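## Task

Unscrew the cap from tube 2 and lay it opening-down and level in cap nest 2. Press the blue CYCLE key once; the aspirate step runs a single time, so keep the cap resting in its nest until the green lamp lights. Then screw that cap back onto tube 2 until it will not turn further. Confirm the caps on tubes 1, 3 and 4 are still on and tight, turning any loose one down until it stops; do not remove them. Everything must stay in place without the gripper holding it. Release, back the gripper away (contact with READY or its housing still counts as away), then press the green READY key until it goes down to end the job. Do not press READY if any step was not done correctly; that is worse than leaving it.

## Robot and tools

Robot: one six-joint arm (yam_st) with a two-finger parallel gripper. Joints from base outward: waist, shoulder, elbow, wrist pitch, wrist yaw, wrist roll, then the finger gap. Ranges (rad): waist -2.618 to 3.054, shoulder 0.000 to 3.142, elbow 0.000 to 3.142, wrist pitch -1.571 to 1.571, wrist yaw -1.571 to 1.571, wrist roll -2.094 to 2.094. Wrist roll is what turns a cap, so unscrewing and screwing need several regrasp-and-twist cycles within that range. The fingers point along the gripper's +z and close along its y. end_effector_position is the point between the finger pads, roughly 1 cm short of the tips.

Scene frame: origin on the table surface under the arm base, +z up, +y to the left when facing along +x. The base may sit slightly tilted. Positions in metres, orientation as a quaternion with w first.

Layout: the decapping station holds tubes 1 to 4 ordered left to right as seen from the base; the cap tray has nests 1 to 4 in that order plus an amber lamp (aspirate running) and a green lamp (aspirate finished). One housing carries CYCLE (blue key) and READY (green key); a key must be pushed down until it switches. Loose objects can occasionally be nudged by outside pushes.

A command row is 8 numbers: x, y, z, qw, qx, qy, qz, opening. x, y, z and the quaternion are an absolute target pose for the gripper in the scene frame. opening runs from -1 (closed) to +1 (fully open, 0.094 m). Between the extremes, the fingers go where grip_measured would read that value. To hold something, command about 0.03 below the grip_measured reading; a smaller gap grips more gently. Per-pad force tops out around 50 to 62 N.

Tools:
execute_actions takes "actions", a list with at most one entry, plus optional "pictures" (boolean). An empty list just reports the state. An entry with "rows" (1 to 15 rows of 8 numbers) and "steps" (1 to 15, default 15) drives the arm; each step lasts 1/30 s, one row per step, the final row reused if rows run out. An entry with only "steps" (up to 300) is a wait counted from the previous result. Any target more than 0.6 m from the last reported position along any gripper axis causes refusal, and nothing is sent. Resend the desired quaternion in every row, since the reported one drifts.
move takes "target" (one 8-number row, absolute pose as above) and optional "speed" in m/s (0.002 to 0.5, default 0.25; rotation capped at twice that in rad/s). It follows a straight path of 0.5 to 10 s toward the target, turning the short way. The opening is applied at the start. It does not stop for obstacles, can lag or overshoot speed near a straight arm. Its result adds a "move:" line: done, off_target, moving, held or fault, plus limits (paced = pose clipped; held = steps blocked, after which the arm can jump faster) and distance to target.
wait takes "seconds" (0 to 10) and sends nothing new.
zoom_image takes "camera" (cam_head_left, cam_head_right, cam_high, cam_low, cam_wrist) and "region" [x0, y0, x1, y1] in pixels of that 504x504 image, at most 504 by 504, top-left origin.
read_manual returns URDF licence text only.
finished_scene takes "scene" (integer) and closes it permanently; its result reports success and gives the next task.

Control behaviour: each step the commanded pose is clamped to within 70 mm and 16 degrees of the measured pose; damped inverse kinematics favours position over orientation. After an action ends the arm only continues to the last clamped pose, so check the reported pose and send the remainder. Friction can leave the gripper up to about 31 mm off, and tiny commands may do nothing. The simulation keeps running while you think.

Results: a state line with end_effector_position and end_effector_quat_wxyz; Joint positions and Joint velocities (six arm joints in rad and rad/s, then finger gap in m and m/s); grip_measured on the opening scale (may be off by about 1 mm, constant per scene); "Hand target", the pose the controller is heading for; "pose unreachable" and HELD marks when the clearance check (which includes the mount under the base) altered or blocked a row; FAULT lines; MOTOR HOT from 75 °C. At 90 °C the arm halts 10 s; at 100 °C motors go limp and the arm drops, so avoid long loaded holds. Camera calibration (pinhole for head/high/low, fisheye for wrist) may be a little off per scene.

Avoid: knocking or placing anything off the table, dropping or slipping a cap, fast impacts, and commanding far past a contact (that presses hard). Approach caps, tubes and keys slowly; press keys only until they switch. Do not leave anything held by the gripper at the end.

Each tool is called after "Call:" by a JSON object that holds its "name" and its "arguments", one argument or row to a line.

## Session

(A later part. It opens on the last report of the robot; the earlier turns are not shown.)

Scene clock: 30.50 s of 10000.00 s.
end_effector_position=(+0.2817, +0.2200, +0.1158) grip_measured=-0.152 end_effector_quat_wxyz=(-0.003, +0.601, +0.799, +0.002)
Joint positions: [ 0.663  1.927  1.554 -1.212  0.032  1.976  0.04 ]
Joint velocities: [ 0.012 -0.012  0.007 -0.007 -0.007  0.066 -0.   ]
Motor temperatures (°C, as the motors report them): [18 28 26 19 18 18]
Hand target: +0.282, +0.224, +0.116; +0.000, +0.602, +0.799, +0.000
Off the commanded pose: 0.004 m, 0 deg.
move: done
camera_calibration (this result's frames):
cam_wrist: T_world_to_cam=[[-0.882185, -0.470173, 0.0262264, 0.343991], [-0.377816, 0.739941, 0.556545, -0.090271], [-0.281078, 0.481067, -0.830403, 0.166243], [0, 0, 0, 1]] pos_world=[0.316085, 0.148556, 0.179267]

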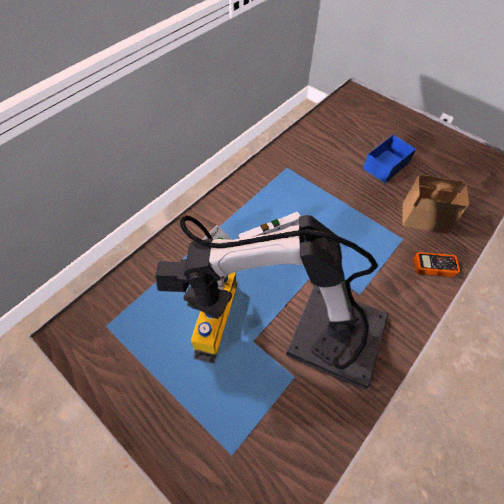

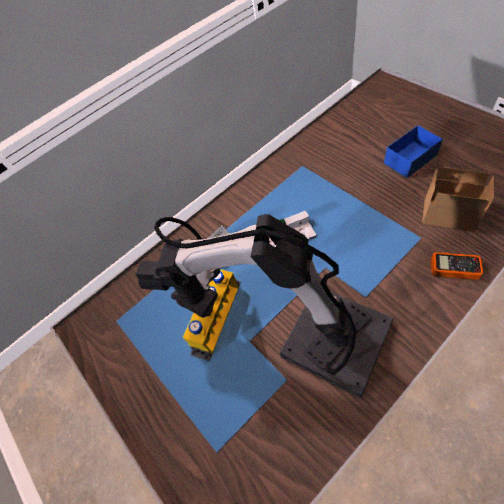

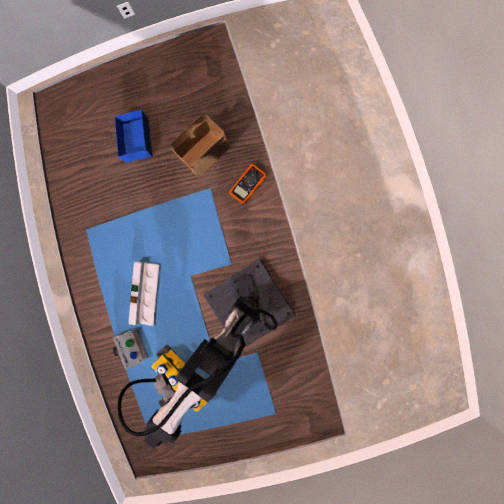

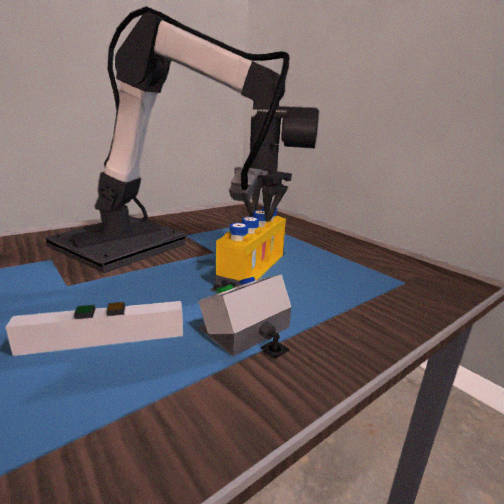

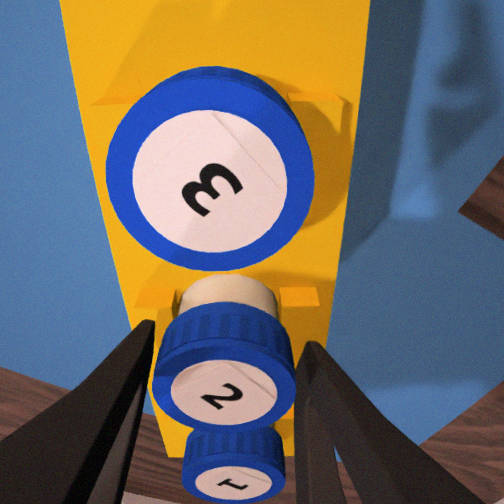

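Call:
{"name": "execute_actions", "arguments": {
  "actions": [
    {"rows":[[0.282,0.221,0.116,0,0.6018,0.7986,0,-0.345]],"steps":8}
  ],
  "pictures": false
}}

Call:
{"name": "move", "arguments": {
  "target": [0.282,0.221,0.119,0,-0.342,0.9397,0,-0.345],
  "speed": 0.5
}}

Call:
{"name": "move", "arguments": {
  "target": [0.282,0.221,0.122,0,-0.9703,0.2419,0,-0.345],
  "speed": 0.5
}}

Call:
{"name": "move", "arguments": {
  "target": [0.282,0.221,0.132,0,-0.9703,0.2419,0,-0.345],
  "speed": 0.02
}}

Scene clock: 31.77 s of 10000.00 s.
end_effector_position=(+0.2821, +0.2201, +0.1158) grip_measured=-0.307 end_effector_quat_wxyz=(-0.002, +0.602, +0.799, +0.002)
Joint positions: [ 0.663  1.927  1.554 -1.21   0.033  1.979  0.033]
Joint velocities: [-0.007 -0.012  0.002  0.022 -0.007  0.037 -0.   ]
Motor temperatures (°C, as the motors report them): [18 28 26 19 18 18]
Hand target: +0.282, +0.221, +0.116; +0.000, +0.602, +0.799, +0.000
Off the commanded pose: 0.001 m, 0 deg.
Steps of this call (steps 1 to 30: nothing new was sent; steps 31 to 38: all 8 steps of this action). Readings (end_effector_position):
31: (+0.2817, +0.2200, +0.1158)
32: (+0.2821, +0.2201, +0.1158)
34: (+0.2821, +0.2201, +0.1158)
38: the state above

Scene clock: 34.73 s of 10000.00 s.
end_effector_position=(+0.2825, +0.2199, +0.1161) grip_measured=-0.306 end_effector_quat_wxyz=(+0.002, -0.333, +0.943, +0.002)
Joint positions: [ 0.663  1.927  1.555 -1.211  0.035  0.008  0.033]
Joint velocities: [-0.007  0.007  0.002  0.022  0.007 -0.066  0.   ]
Motor temperatures (°C, as the motors report them): [18 28 26 19 18 18]
Hand target: +0.282, +0.221, +0.119; +0.000, -0.342, +0.940, -0.000
Off the commanded pose: 0.003 m, 1 deg.
move: done
camera_calibration (this result's frames):
cam_wrist: T_world_to_cam=[[0.77488, -0.631589, 0.0256031, -0.0879039], [-0.539311, -0.639454, 0.547945, 0.259898], [-0.329704, -0.438399, -0.836123, 0.383347], [0, 0, 0, 1]] pos_world=[0.334672, 0.278732, 0.180366]

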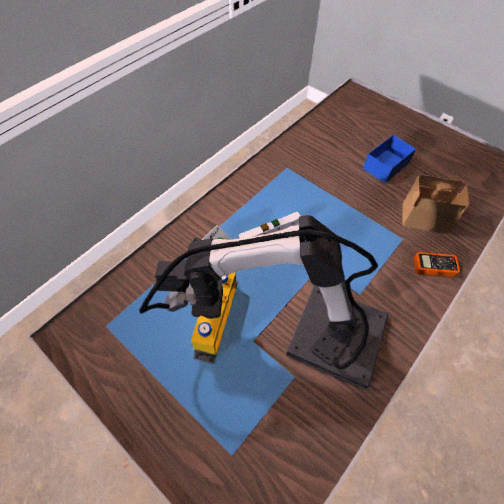

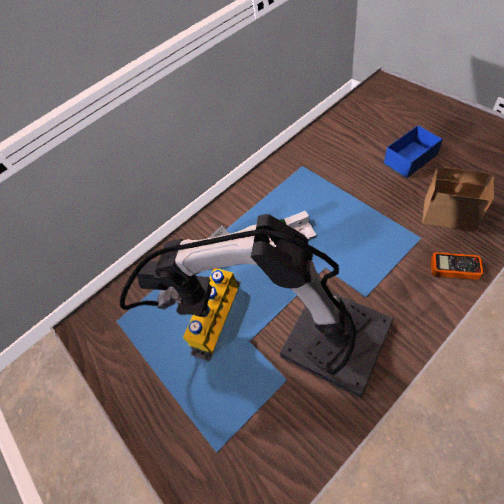

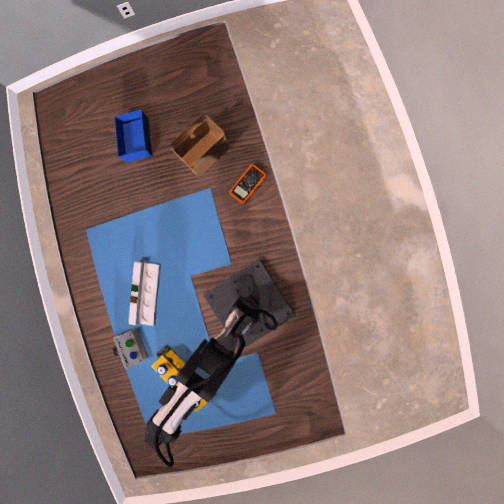

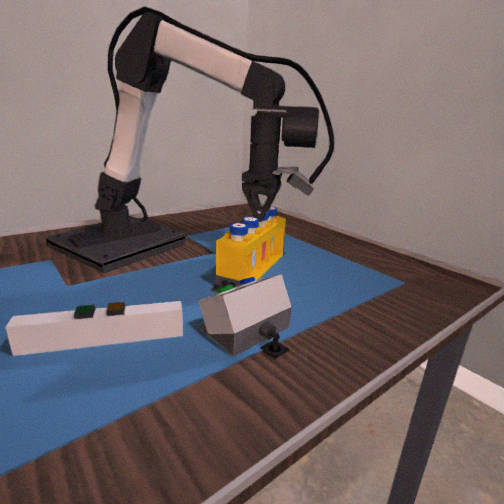

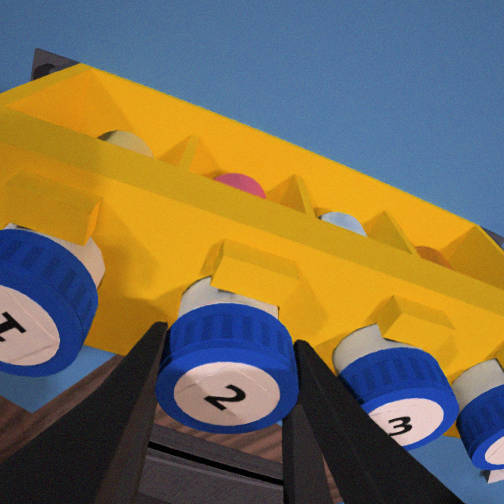

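Scene clock: 37.47 s of 10000.00 s.
end_effector_position=(+0.2821, +0.2197, +0.1183) grip_measured=-0.306 end_effector_quat_wxyz=(-0.001, +0.968, -0.251, -0.001)
Joint positions: [ 0.663  1.927  1.564 -1.223  0.034 -1.948  0.033]
Joint velocities: [-0.012 -0.017 -0.012 -0.051  0.007 -0.022  0.   ]
Motor temperatures (°C, as the motors report them): [18 29 26 19 18 18]
Hand target: +0.282, +0.221, +0.122; -0.000, +0.970, -0.242, +0.000
Off the commanded pose: 0.004 m, 1 deg.
move: done
camera_calibration (this result's frames):
cam_wrist: T_world_to_cam=[[0.294487, 0.955196, 0.0296415, -0.301285], [0.79327, -0.261626, 0.549795, -0.200784], [0.532917, -0.138394, -0.834773, 0.0755591], [0, 0, 0, 1]] pos_world=[0.207733, 0.245713, 0.182395]

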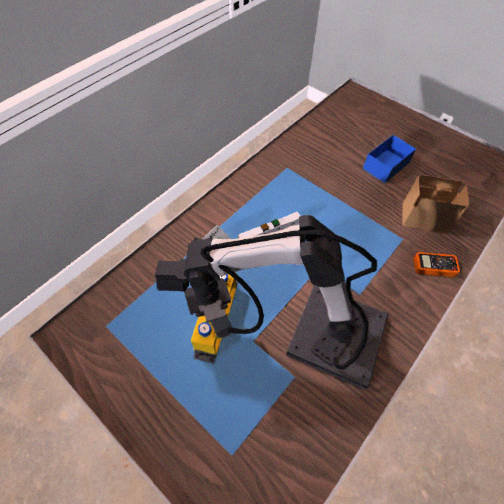

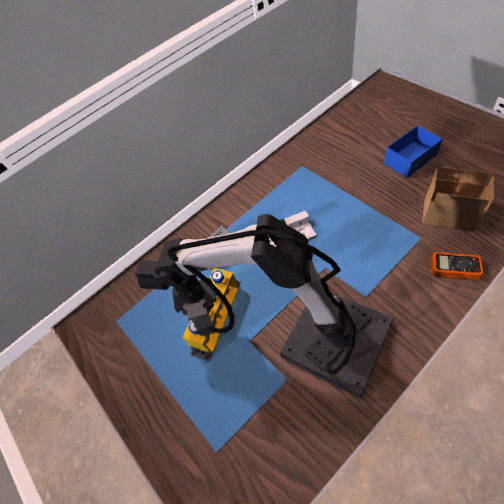

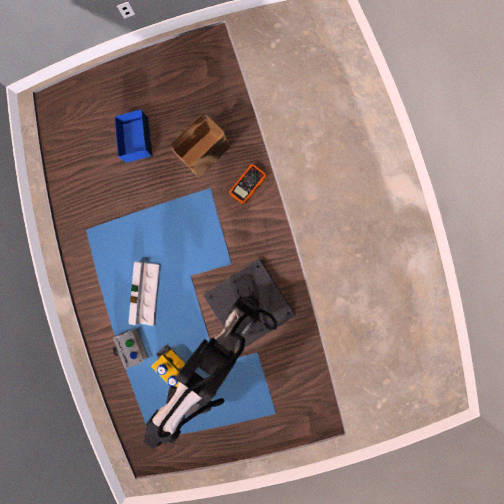

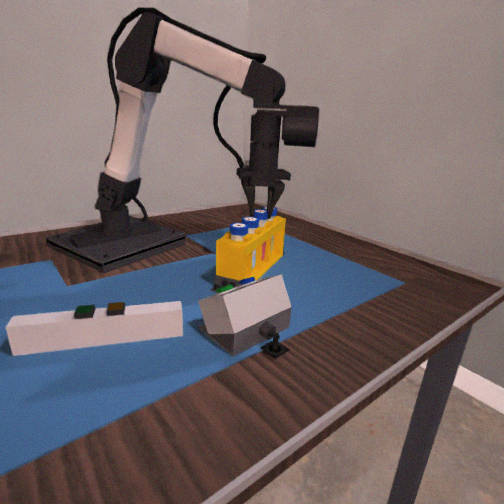

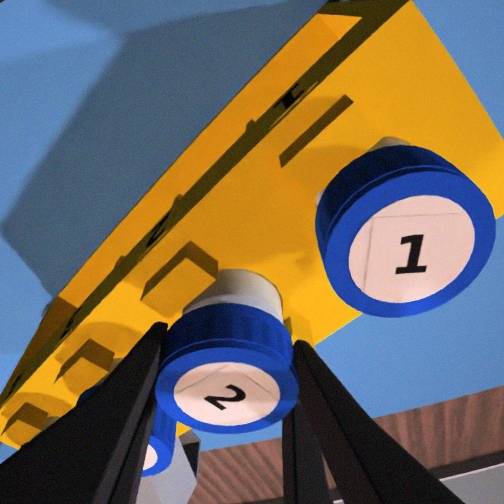

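Scene clock: 38.37 s of 10000.00 s.
end_effector_position=(+0.2827, +0.2197, +0.1275) grip_measured=-0.306 end_effector_quat_wxyz=(-0.001, +0.968, -0.250, -0.001)
Joint positions: [ 0.663  1.927  1.601 -1.26   0.034 -1.949  0.033]
Joint velocities: [ 0.002 -0.012  0.002  0.007  0.022  0.037  0.001]
Motor temperatures (°C, as the motors report them): [18 29 26 19 18 18]
Hand target: +0.282, +0.221, +0.132; -0.000, +0.970, -0.242, +0.000
Off the commanded pose: 0.005 m, 1 deg.
move: done
camera_calibration (this result's frames):
cam_wrist: T_world_to_cam=[[0.293379, 0.955566, 0.0286912, -0.301462], [0.794063, -0.260286, 0.549285, -0.206774], [0.532346, -0.138366, -0.835142, 0.0831096], [0, 0, 0, 1]] pos_world=[0.208391, 0.245746, 0.191636]

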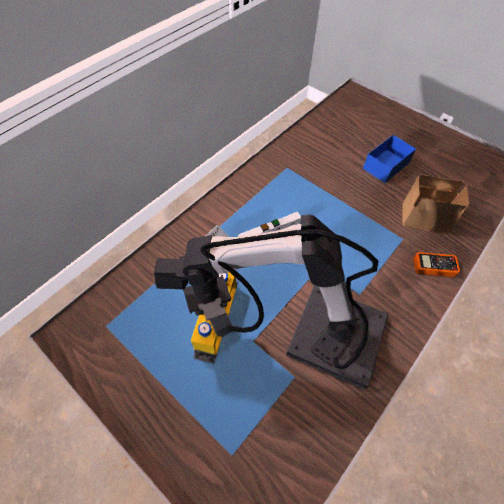

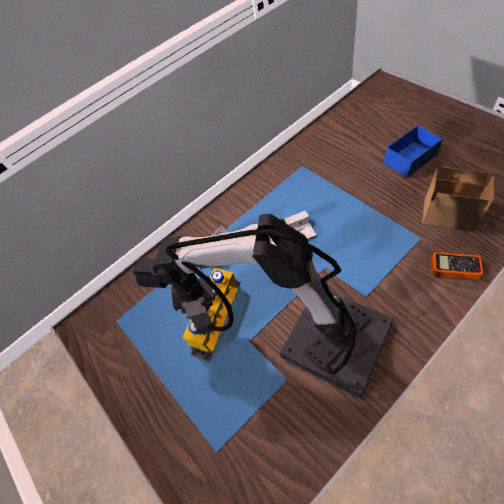

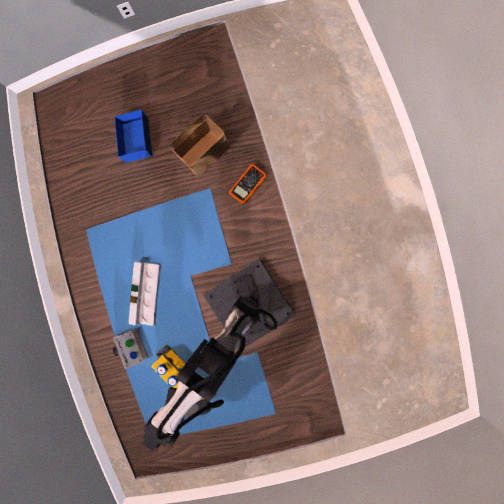

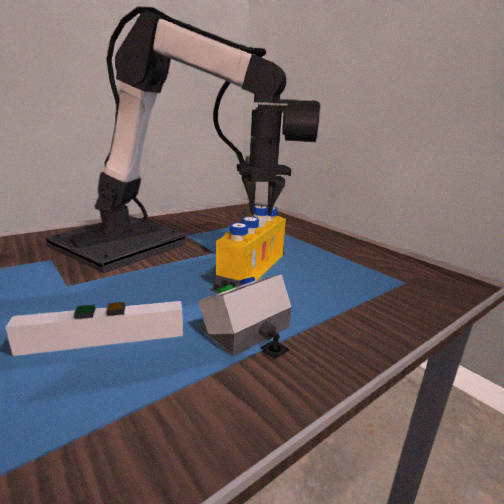

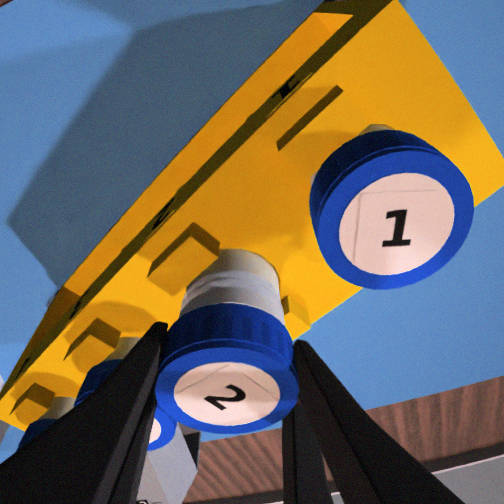

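Call:
{"name": "move", "arguments": {
  "target": [0.282,0.215,0.17,0,-0.766,0.6428,0,-0.345],
  "speed": 0.4
}}

Call:
{"name": "move", "arguments": {
  "target": [0.345,-0.09,0.12,0,0.1994,0.9799,0,-0.345],
  "speed": 0.4
}}

Scene clock: 41.83 s of 10000.00 s.
end_effector_position=(+0.2808, +0.2165, +0.1622) grip_measured=-0.306 end_effector_quat_wxyz=(+0.007, +0.771, -0.636, -0.003)
Joint positions: [ 0.663  1.927  1.738 -1.413  0.034 -1.074  0.033]
Joint velocities: [-0.007  0.012 -0.017 -0.051 -0.022  0.022  0.   ]
Motor temperatures (°C, as the motors report them): [18 29 27 19 18 18]
Hand target: +0.283, +0.215, +0.170; -0.000, +0.766, -0.643, -0.000
Off the commanded pose: 0.008 m, 1 deg.
move: done
camera_calibration (this result's frames):
cam_wrist: T_world_to_cam=[[0.921608, 0.387935, 0.012018, -0.349622], [0.317208, -0.770703, 0.552627, 0.0186874], [0.223646, -0.505494, -0.833342, 0.278534], [0, 0, 0, 1]] pos_world=[0.253993, 0.29083, 0.225989]

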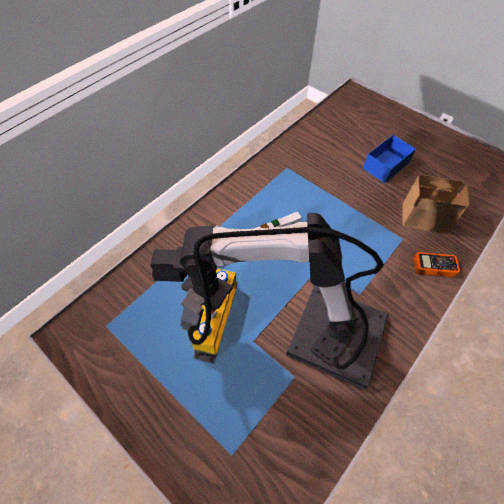

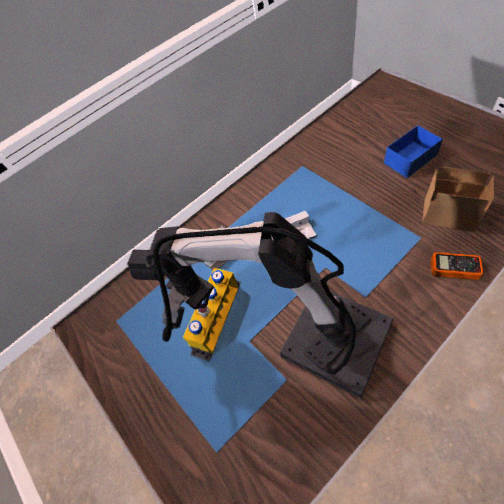

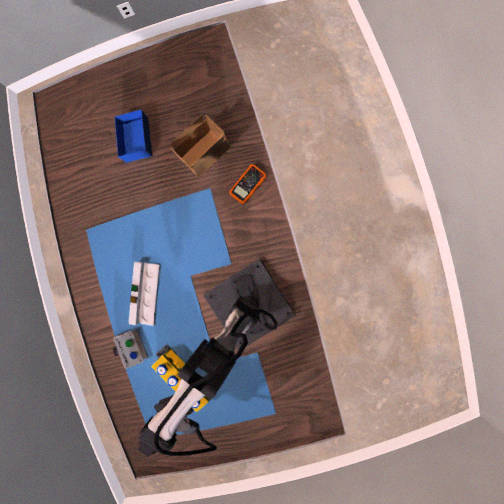

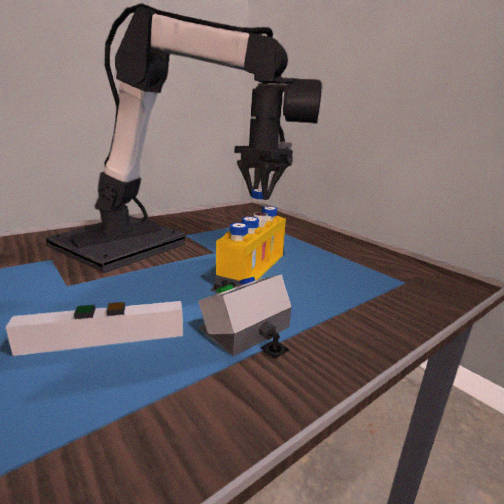

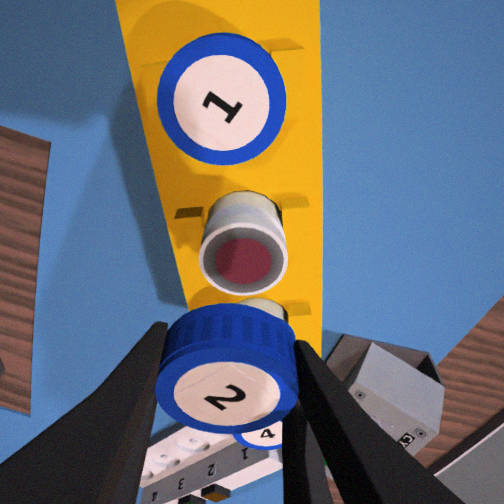

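Scene clock: 45.13 s of 10000.00 s.
end_effector_position=(+0.3412, -0.0890, +0.1200) grip_measured=-0.307 end_effector_quat_wxyz=(-0.008, +0.192, +0.981, +0.003)
Joint positions: [-0.255  1.871  1.547 -1.242  0.031  0.155  0.033]
Joint velocities: [ 0.002 -0.007 -0.002 -0.066 -0.007 -0.022 -0.001]
Motor temperatures (°C, as the motors report them): [18 30 27 19 18 18]
Hand target: +0.349, -0.090, +0.120; +0.001, +0.199, +0.980, +0.005
Off the commanded pose: 0.004 m, 1 deg.
move: done
camera_calibration (this result's frames):
cam_wrist: T_world_to_cam=[[-0.177065, -0.98396, 0.021679, -0.0346236], [-0.810336, 0.158251, 0.564191, 0.253417], [-0.558573, 0.0823311, -0.825359, 0.393696], [0, 0, 0, 1]] pos_world=[0.41913, -0.106585, 0.182716]

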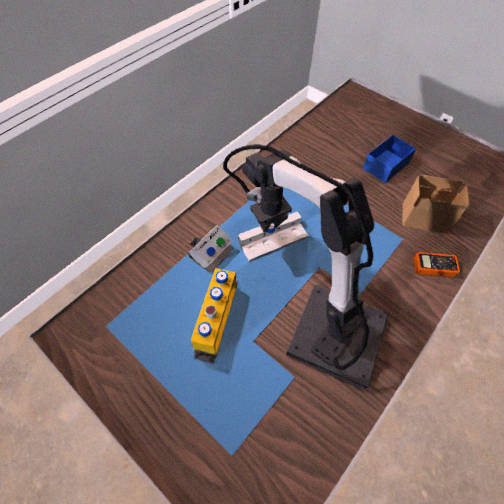

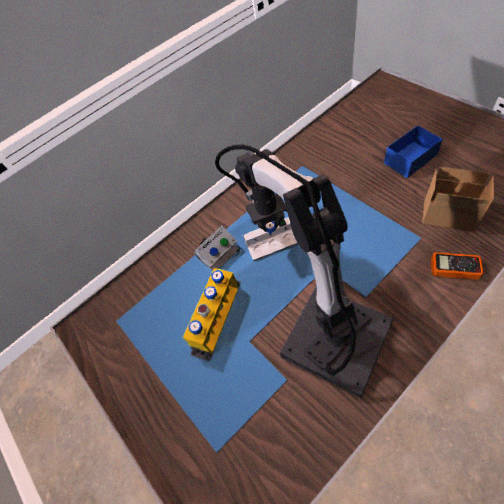

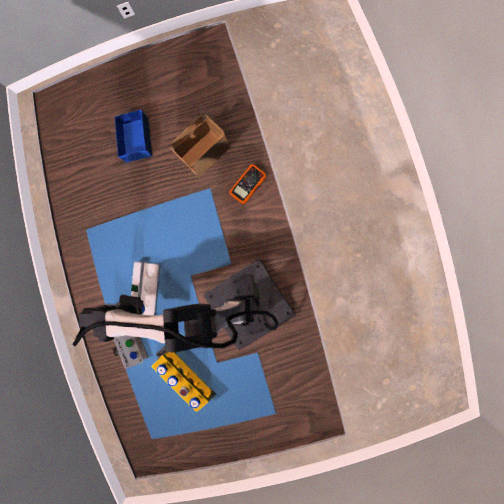

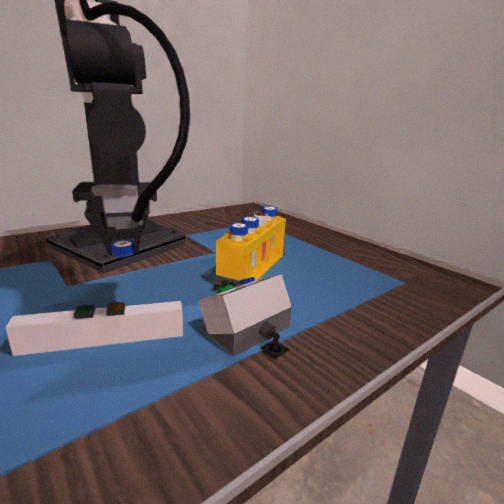

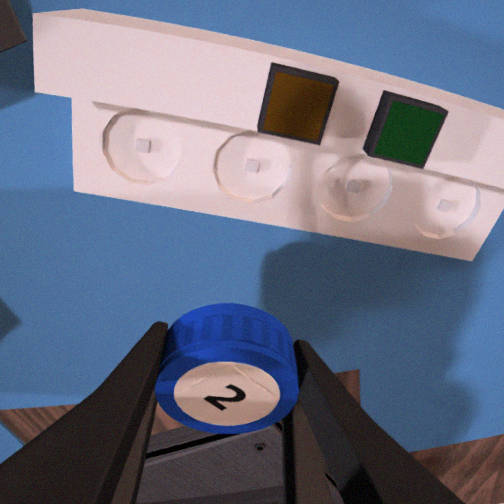

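Call:
{"name": "move", "arguments": {
  "target": [0.352,-0.099,0.05,0,0.1994,0.9799,0,-0.345],
  "speed": 0.15
}}

Scene clock: 47.13 s of 10000.00 s.
end_effector_position=(+0.3512, -0.0954, +0.0545) grip_measured=-0.307 end_effector_quat_wxyz=(-0.000, +0.201, +0.980, +0.002)
Joint positions: [-0.272  1.954  1.396 -0.993  0.031  0.156  0.033]
Joint velocities: [ 0.002 -0.007 -0.002  0.007  0.037 -0.007  0.   ]
Motor temperatures (°C, as the motors report them): [18 30 27 19 18 18]
Hand target: +0.351, -0.098, +0.050; -0.000, +0.199, +0.980, +0.000
Off the commanded pose: 0.006 m, 0 deg.
move: done
camera_calibration (this result's frames):
cam_wrist: T_world_to_cam=[[-0.195478, -0.980444, 0.0227816, -0.0309875], [-0.814952, 0.175317, 0.552375, 0.303388], [-0.545566, 0.089411, -0.833285, 0.342264], [0, 0, 0, 1]] pos_world=[0.427917, -0.114173, 0.118326]

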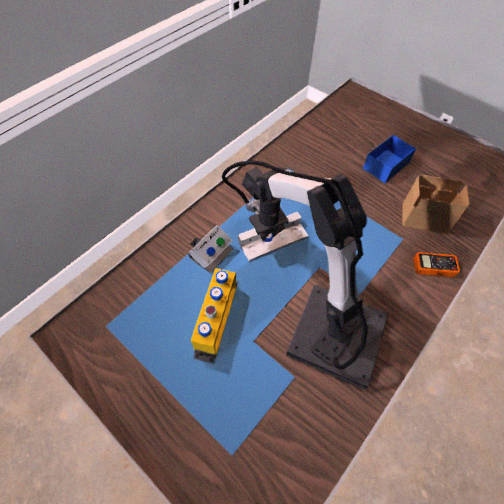

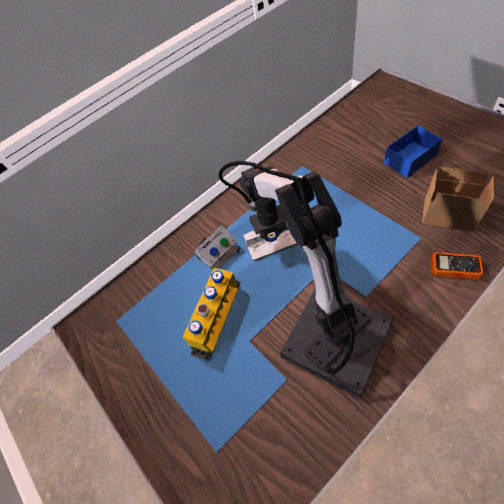

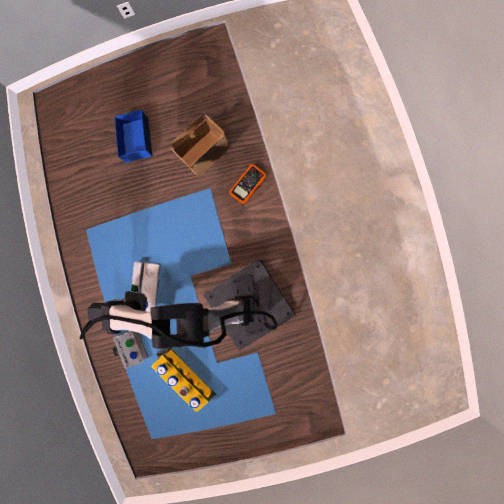

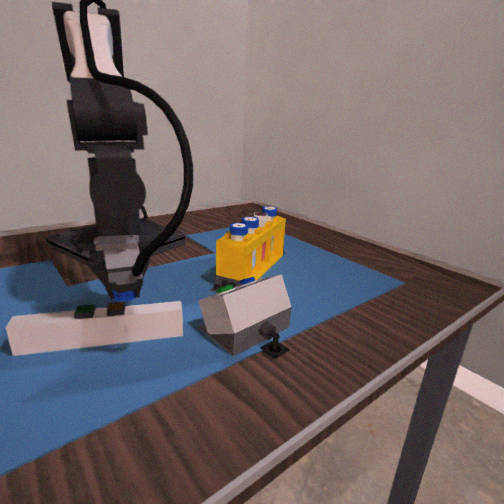

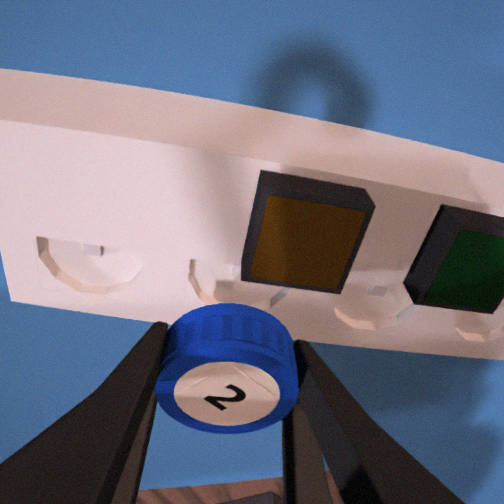

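Call:
{"name": "move", "arguments": {
  "target": [0.3535,-0.101,0.022,0,0.1994,0.9799,0,-0.345],
  "speed": 0.05
}}

Call:
{"name": "zoom_image", "arguments": {
  "camera": "cam_head_left",
  "region": [230,200,320,270]
}}

Scene clock: 50.87 s of 10000.00 s.
end_effector_position=(+0.3552, -0.0982, +0.0290) grip_measured=-0.307 end_effector_quat_wxyz=(+0.004, +0.201, +0.980, +0.002)
Joint positions: [-0.279  1.999  1.353 -0.896  0.031  0.149  0.033]
Joint velocities: [ 0.002  0.012  0.002  0.007 -0.022 -0.037 -0.   ]
Motor temperatures (°C, as the motors report them): [18 30 27 19 18 18]
Hand target: +0.353, -0.101, +0.022; -0.000, +0.199, +0.980, +0.000
Off the commanded pose: 0.008 m, 1 deg.
move: done
camera_calibration (this result's frames):
cam_wrist: T_world_to_cam=[[-0.196312, -0.980262, 0.0233998, -0.0321274], [-0.819151, 0.17707, 0.545562, 0.323091], [-0.538937, 0.0879324, -0.837744, 0.321064], [0, 0, 0, 1]] pos_world=[0.431386, -0.116935, 0.0934553]

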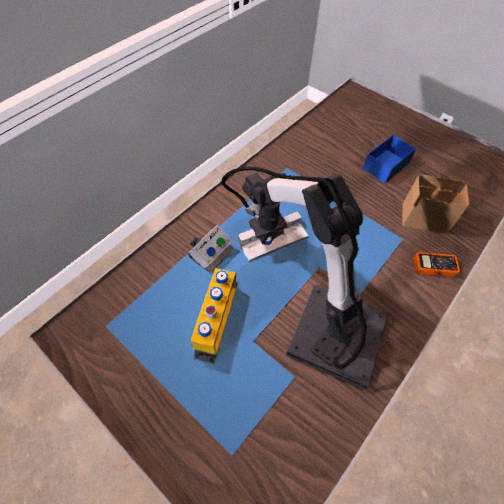

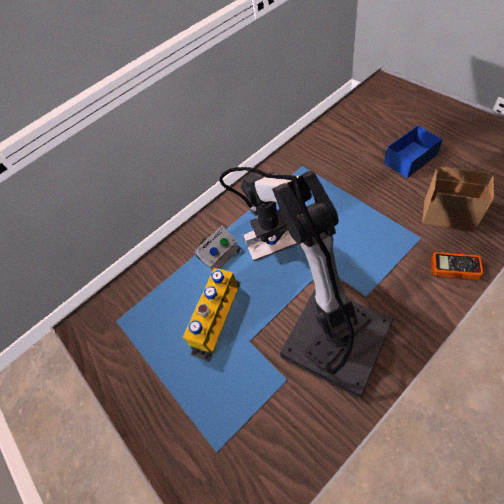

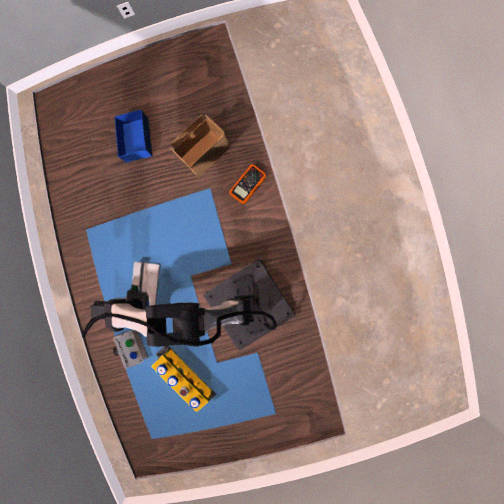

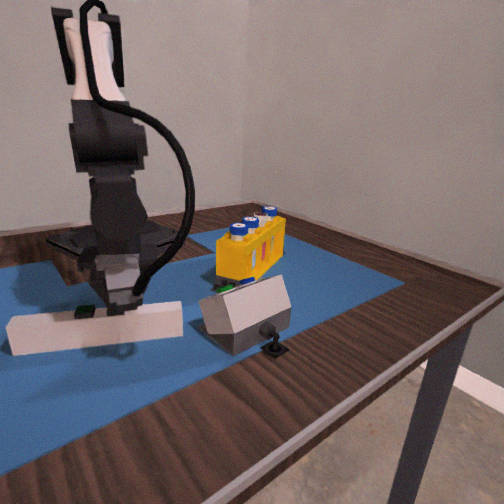

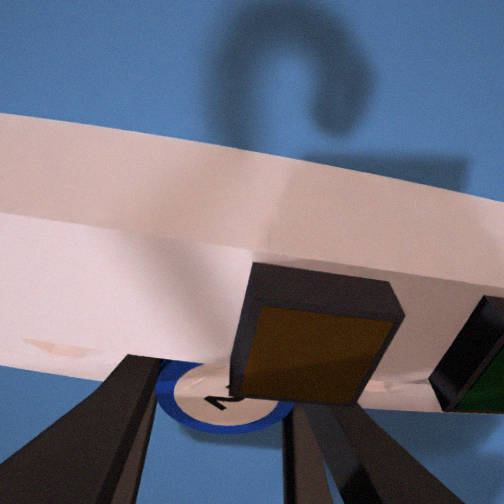

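Region (230, 200, 320, 270) of cam_head_left's 504x504 image, scaled by 5.600, with more detail than that image has.

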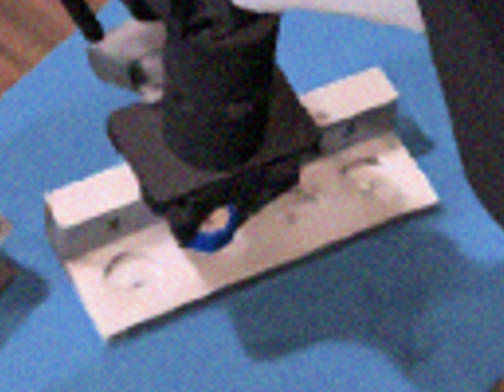

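Call:
{"name": "move", "arguments": {
  "target": [0.351,-0.100,0.012,0,0.1994,0.9799,0,-0.345],
  "speed": 0.02
}}

Scene clock: 52.50 s of 10000.00 s.
end_effector_position=(+0.3541, -0.0977, +0.0223) grip_measured=-0.307 end_effector_quat_wxyz=(+0.008, +0.201, +0.980, +0.002)
Joint positions: [-0.279  1.999  1.324 -0.859  0.031  0.149  0.033]
Joint velocities: [ 0.012  0.007 -0.002  0.007  0.007  0.007 -0.001]
Motor temperatures (°C, as the motors report them): [18 30 27 19 18 18]
Hand target: +0.350, -0.100, +0.012; -0.000, +0.200, +0.980, +0.000
Off the commanded pose: 0.011 m, 1 deg.
move: off_target
camera_calibration (this result's frames):
cam_wrist: T_world_to_cam=[[-0.196767, -0.98016, 0.0238605, -0.0315113], [-0.823302, 0.178395, 0.538841, 0.327485], [-0.532407, 0.0863814, -0.84207, 0.312468], [0, 0, 0, 1]] pos_world=[0.429778, -0.116299, 0.0874093]

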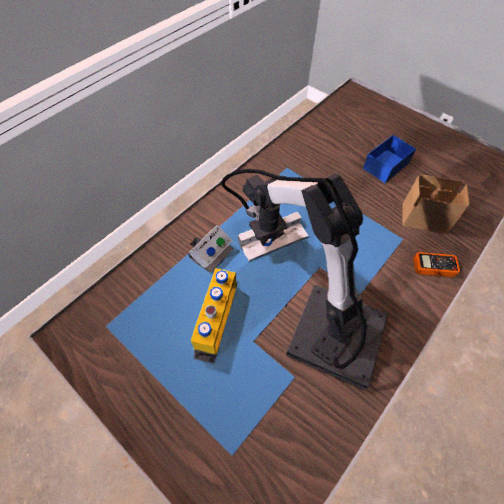

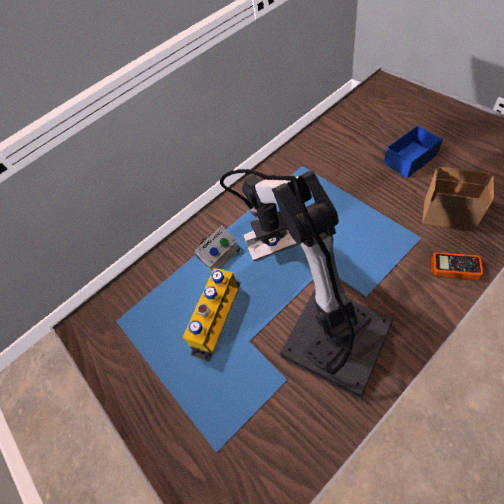

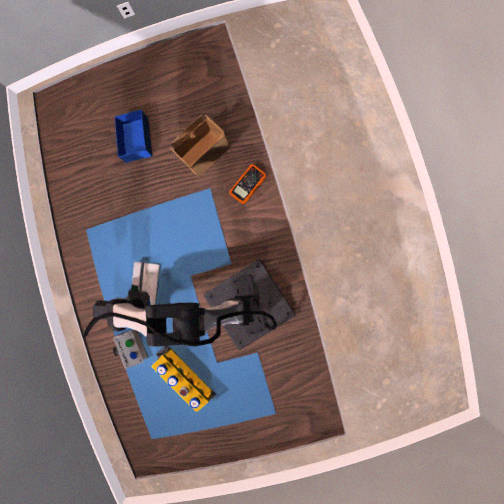

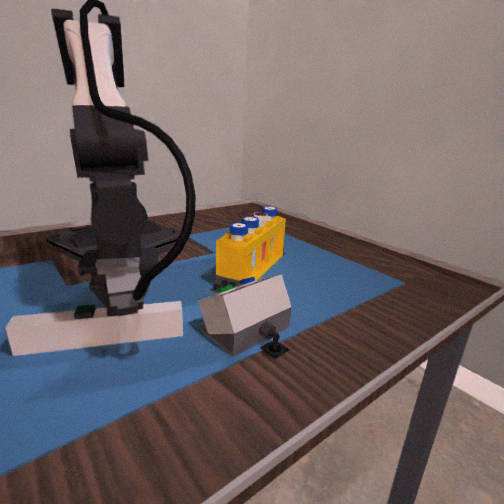

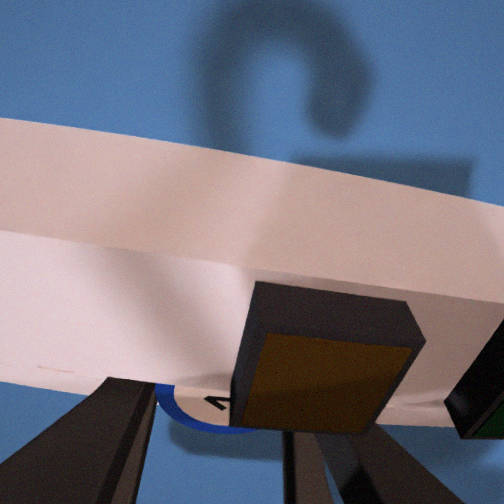

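Possibly friction only; a little further.

Call:
{"name": "execute_actions", "arguments": {
  "actions": [
    {"rows":[[0.351,-0.100,0.008,0,0.1994,0.9799,0,-0.345]],"steps":15}
  ],
  "pictures": false
}}

Scene clock: 53.50 s of 10000.00 s.
end_effector_position=(+0.3558, -0.0980, +0.0191) grip_measured=-0.307 end_effector_quat_wxyz=(+0.009, +0.201, +0.980, +0.002)
Joint positions: [-0.279  2.009  1.324 -0.847  0.031  0.148  0.033]
Joint velocities: [-0.012  0.002 -0.002 -0.066  0.007  0.037 -0.   ]
Motor temperatures (°C, as the motors report them): [18 31 27 19 18 18]
Hand target: +0.351, -0.100, +0.008; -0.000, +0.199, +0.980, +0.000
Off the commanded pose: 0.012 m, 1 deg.
Steps of this call (steps 1 to 15: nothing new was sent; steps 16 to 30: all 15 steps of this action). Readings (end_effector_position):
16: (+0.3549, -0.0979, +0.0219)
17: (+0.3554, -0.0980, +0.0213)
19: (+0.3557, -0.0980, +0.0192)
23: (+0.3558, -0.0980, +0.0191)
30: the state above

Call:
{"name": "execute_actions", "arguments": {
  "actions": [
    {"rows":[[0.354,-0.098,0.018,0,0.1994,0.9799,0,-0.15]],"steps":8}
  ],
  "pictures": false
}}

Call:
{"name": "move", "arguments": {
  "target": [0.335,-0.06,0.13,0,0.1994,0.9799,0,-0.15],
  "speed": 0.12
}}

Scene clock: 54.40 s of 10000.00 s.
end_effector_position=(+0.3552, -0.0984, +0.0190) grip_measured=-0.153 end_effector_quat_wxyz=(+0.008, +0.201, +0.980, +0.000)
Joint positions: [-0.279  2.009  1.324 -0.85   0.034  0.148  0.04 ]
Joint velocities: [-0.017 -0.012  0.017 -0.022 -0.022 -0.051  0.   ]
Motor temperatures (°C, as the motors report them): [18 31 27 19 18 18]
Hand target: +0.354, -0.098, +0.018; +0.000, +0.199, +0.980, -0.000
Off the commanded pose: 0.002 m, 1 deg.
Steps of this call (steps 1 to 19: nothing new was sent; steps 20 to 27: all 8 steps of this action). Readings (end_effector_position):
20: (+0.3554, -0.0981, +0.0190)
21: (+0.3553, -0.0984, +0.0190)
23: (+0.3552, -0.0984, +0.0190)
27: the state above

Scene clock: 56.23 s of 10000.00 s.
end_effector_position=(+0.3347, -0.0616, +0.1217) grip_measured=-0.152 end_effector_quat_wxyz=(-0.009, +0.197, +0.980, +0.001)
Joint positions: [-0.179  1.83   1.496 -1.238  0.034  0.242  0.04 ]
Joint velocities: [-0.002 -0.007  0.007  0.022  0.051 -0.007 -0.001]
Motor temperatures (°C, as the motors report them): [18 31 27 19 18 18]
Hand target: +0.336, -0.061, +0.130; -0.000, +0.199, +0.980, -0.000
Off the commanded pose: 0.008 m, 1 deg.
move: done
camera_calibration (this result's frames):
cam_wrist: T_world_to_cam=[[-0.187647, -0.981925, 0.0247207, -0.00561212], [-0.806391, 0.168374, 0.566908, 0.241845], [-0.560823, 0.086444, -0.82341, 0.389944], [0, 0, 0, 1]] pos_world=[0.412658, -0.0799395, 0.184119]

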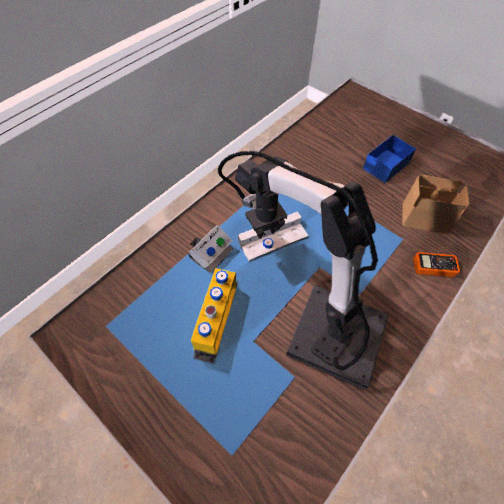

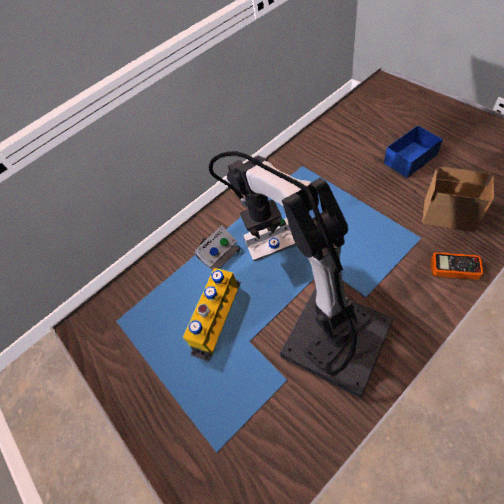

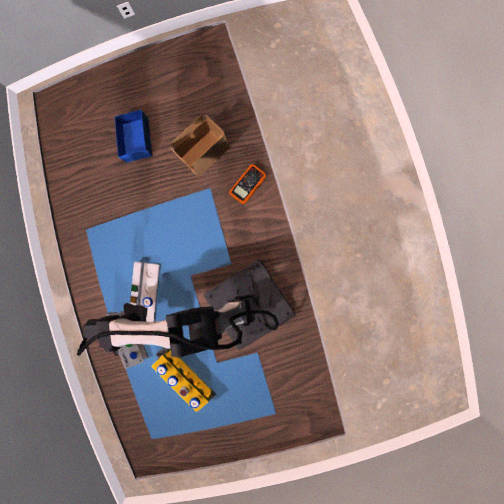

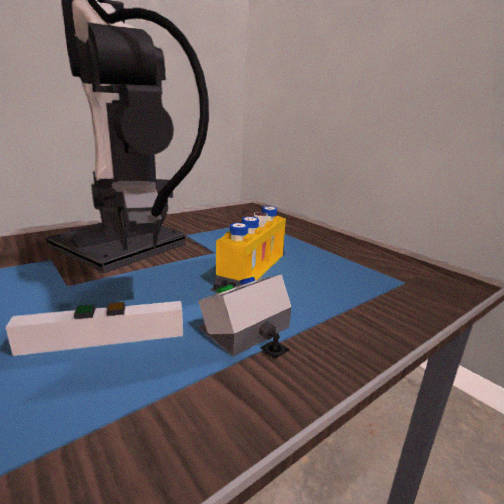

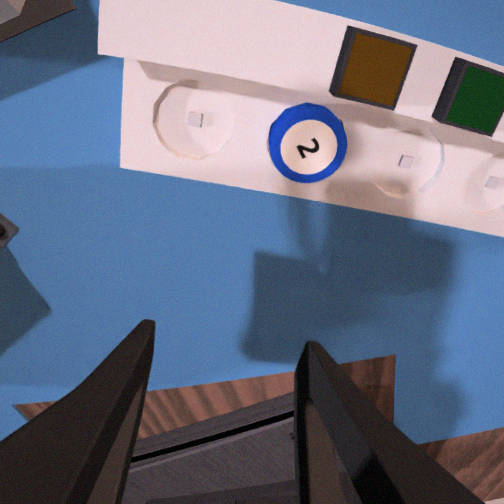

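Call:
{"name": "zoom_image", "arguments": {
  "camera": "cam_wrist",
  "region": [140,60,460,220]
}}

Call:
{"name": "zoom_image", "arguments": {
  "camera": "cam_head_left",
  "region": [180,210,320,280]
}}

Region (140, 60, 460, 220) of cam_wrist's 504x504 image, scaled by 1.575, with more detail than that image has.

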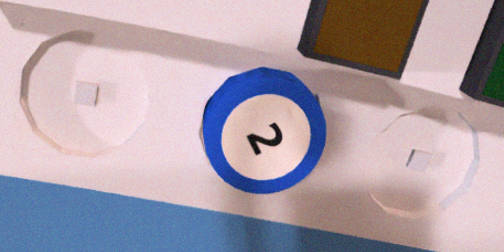

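Region (180, 210, 320, 280) of cam_head_left's 504x504 image, scaled by 3.600, with more detail than that image has.

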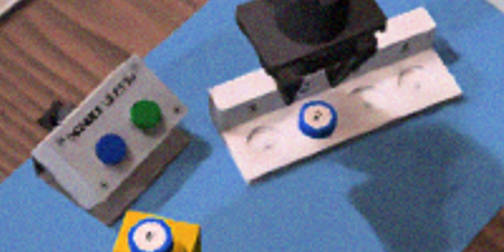

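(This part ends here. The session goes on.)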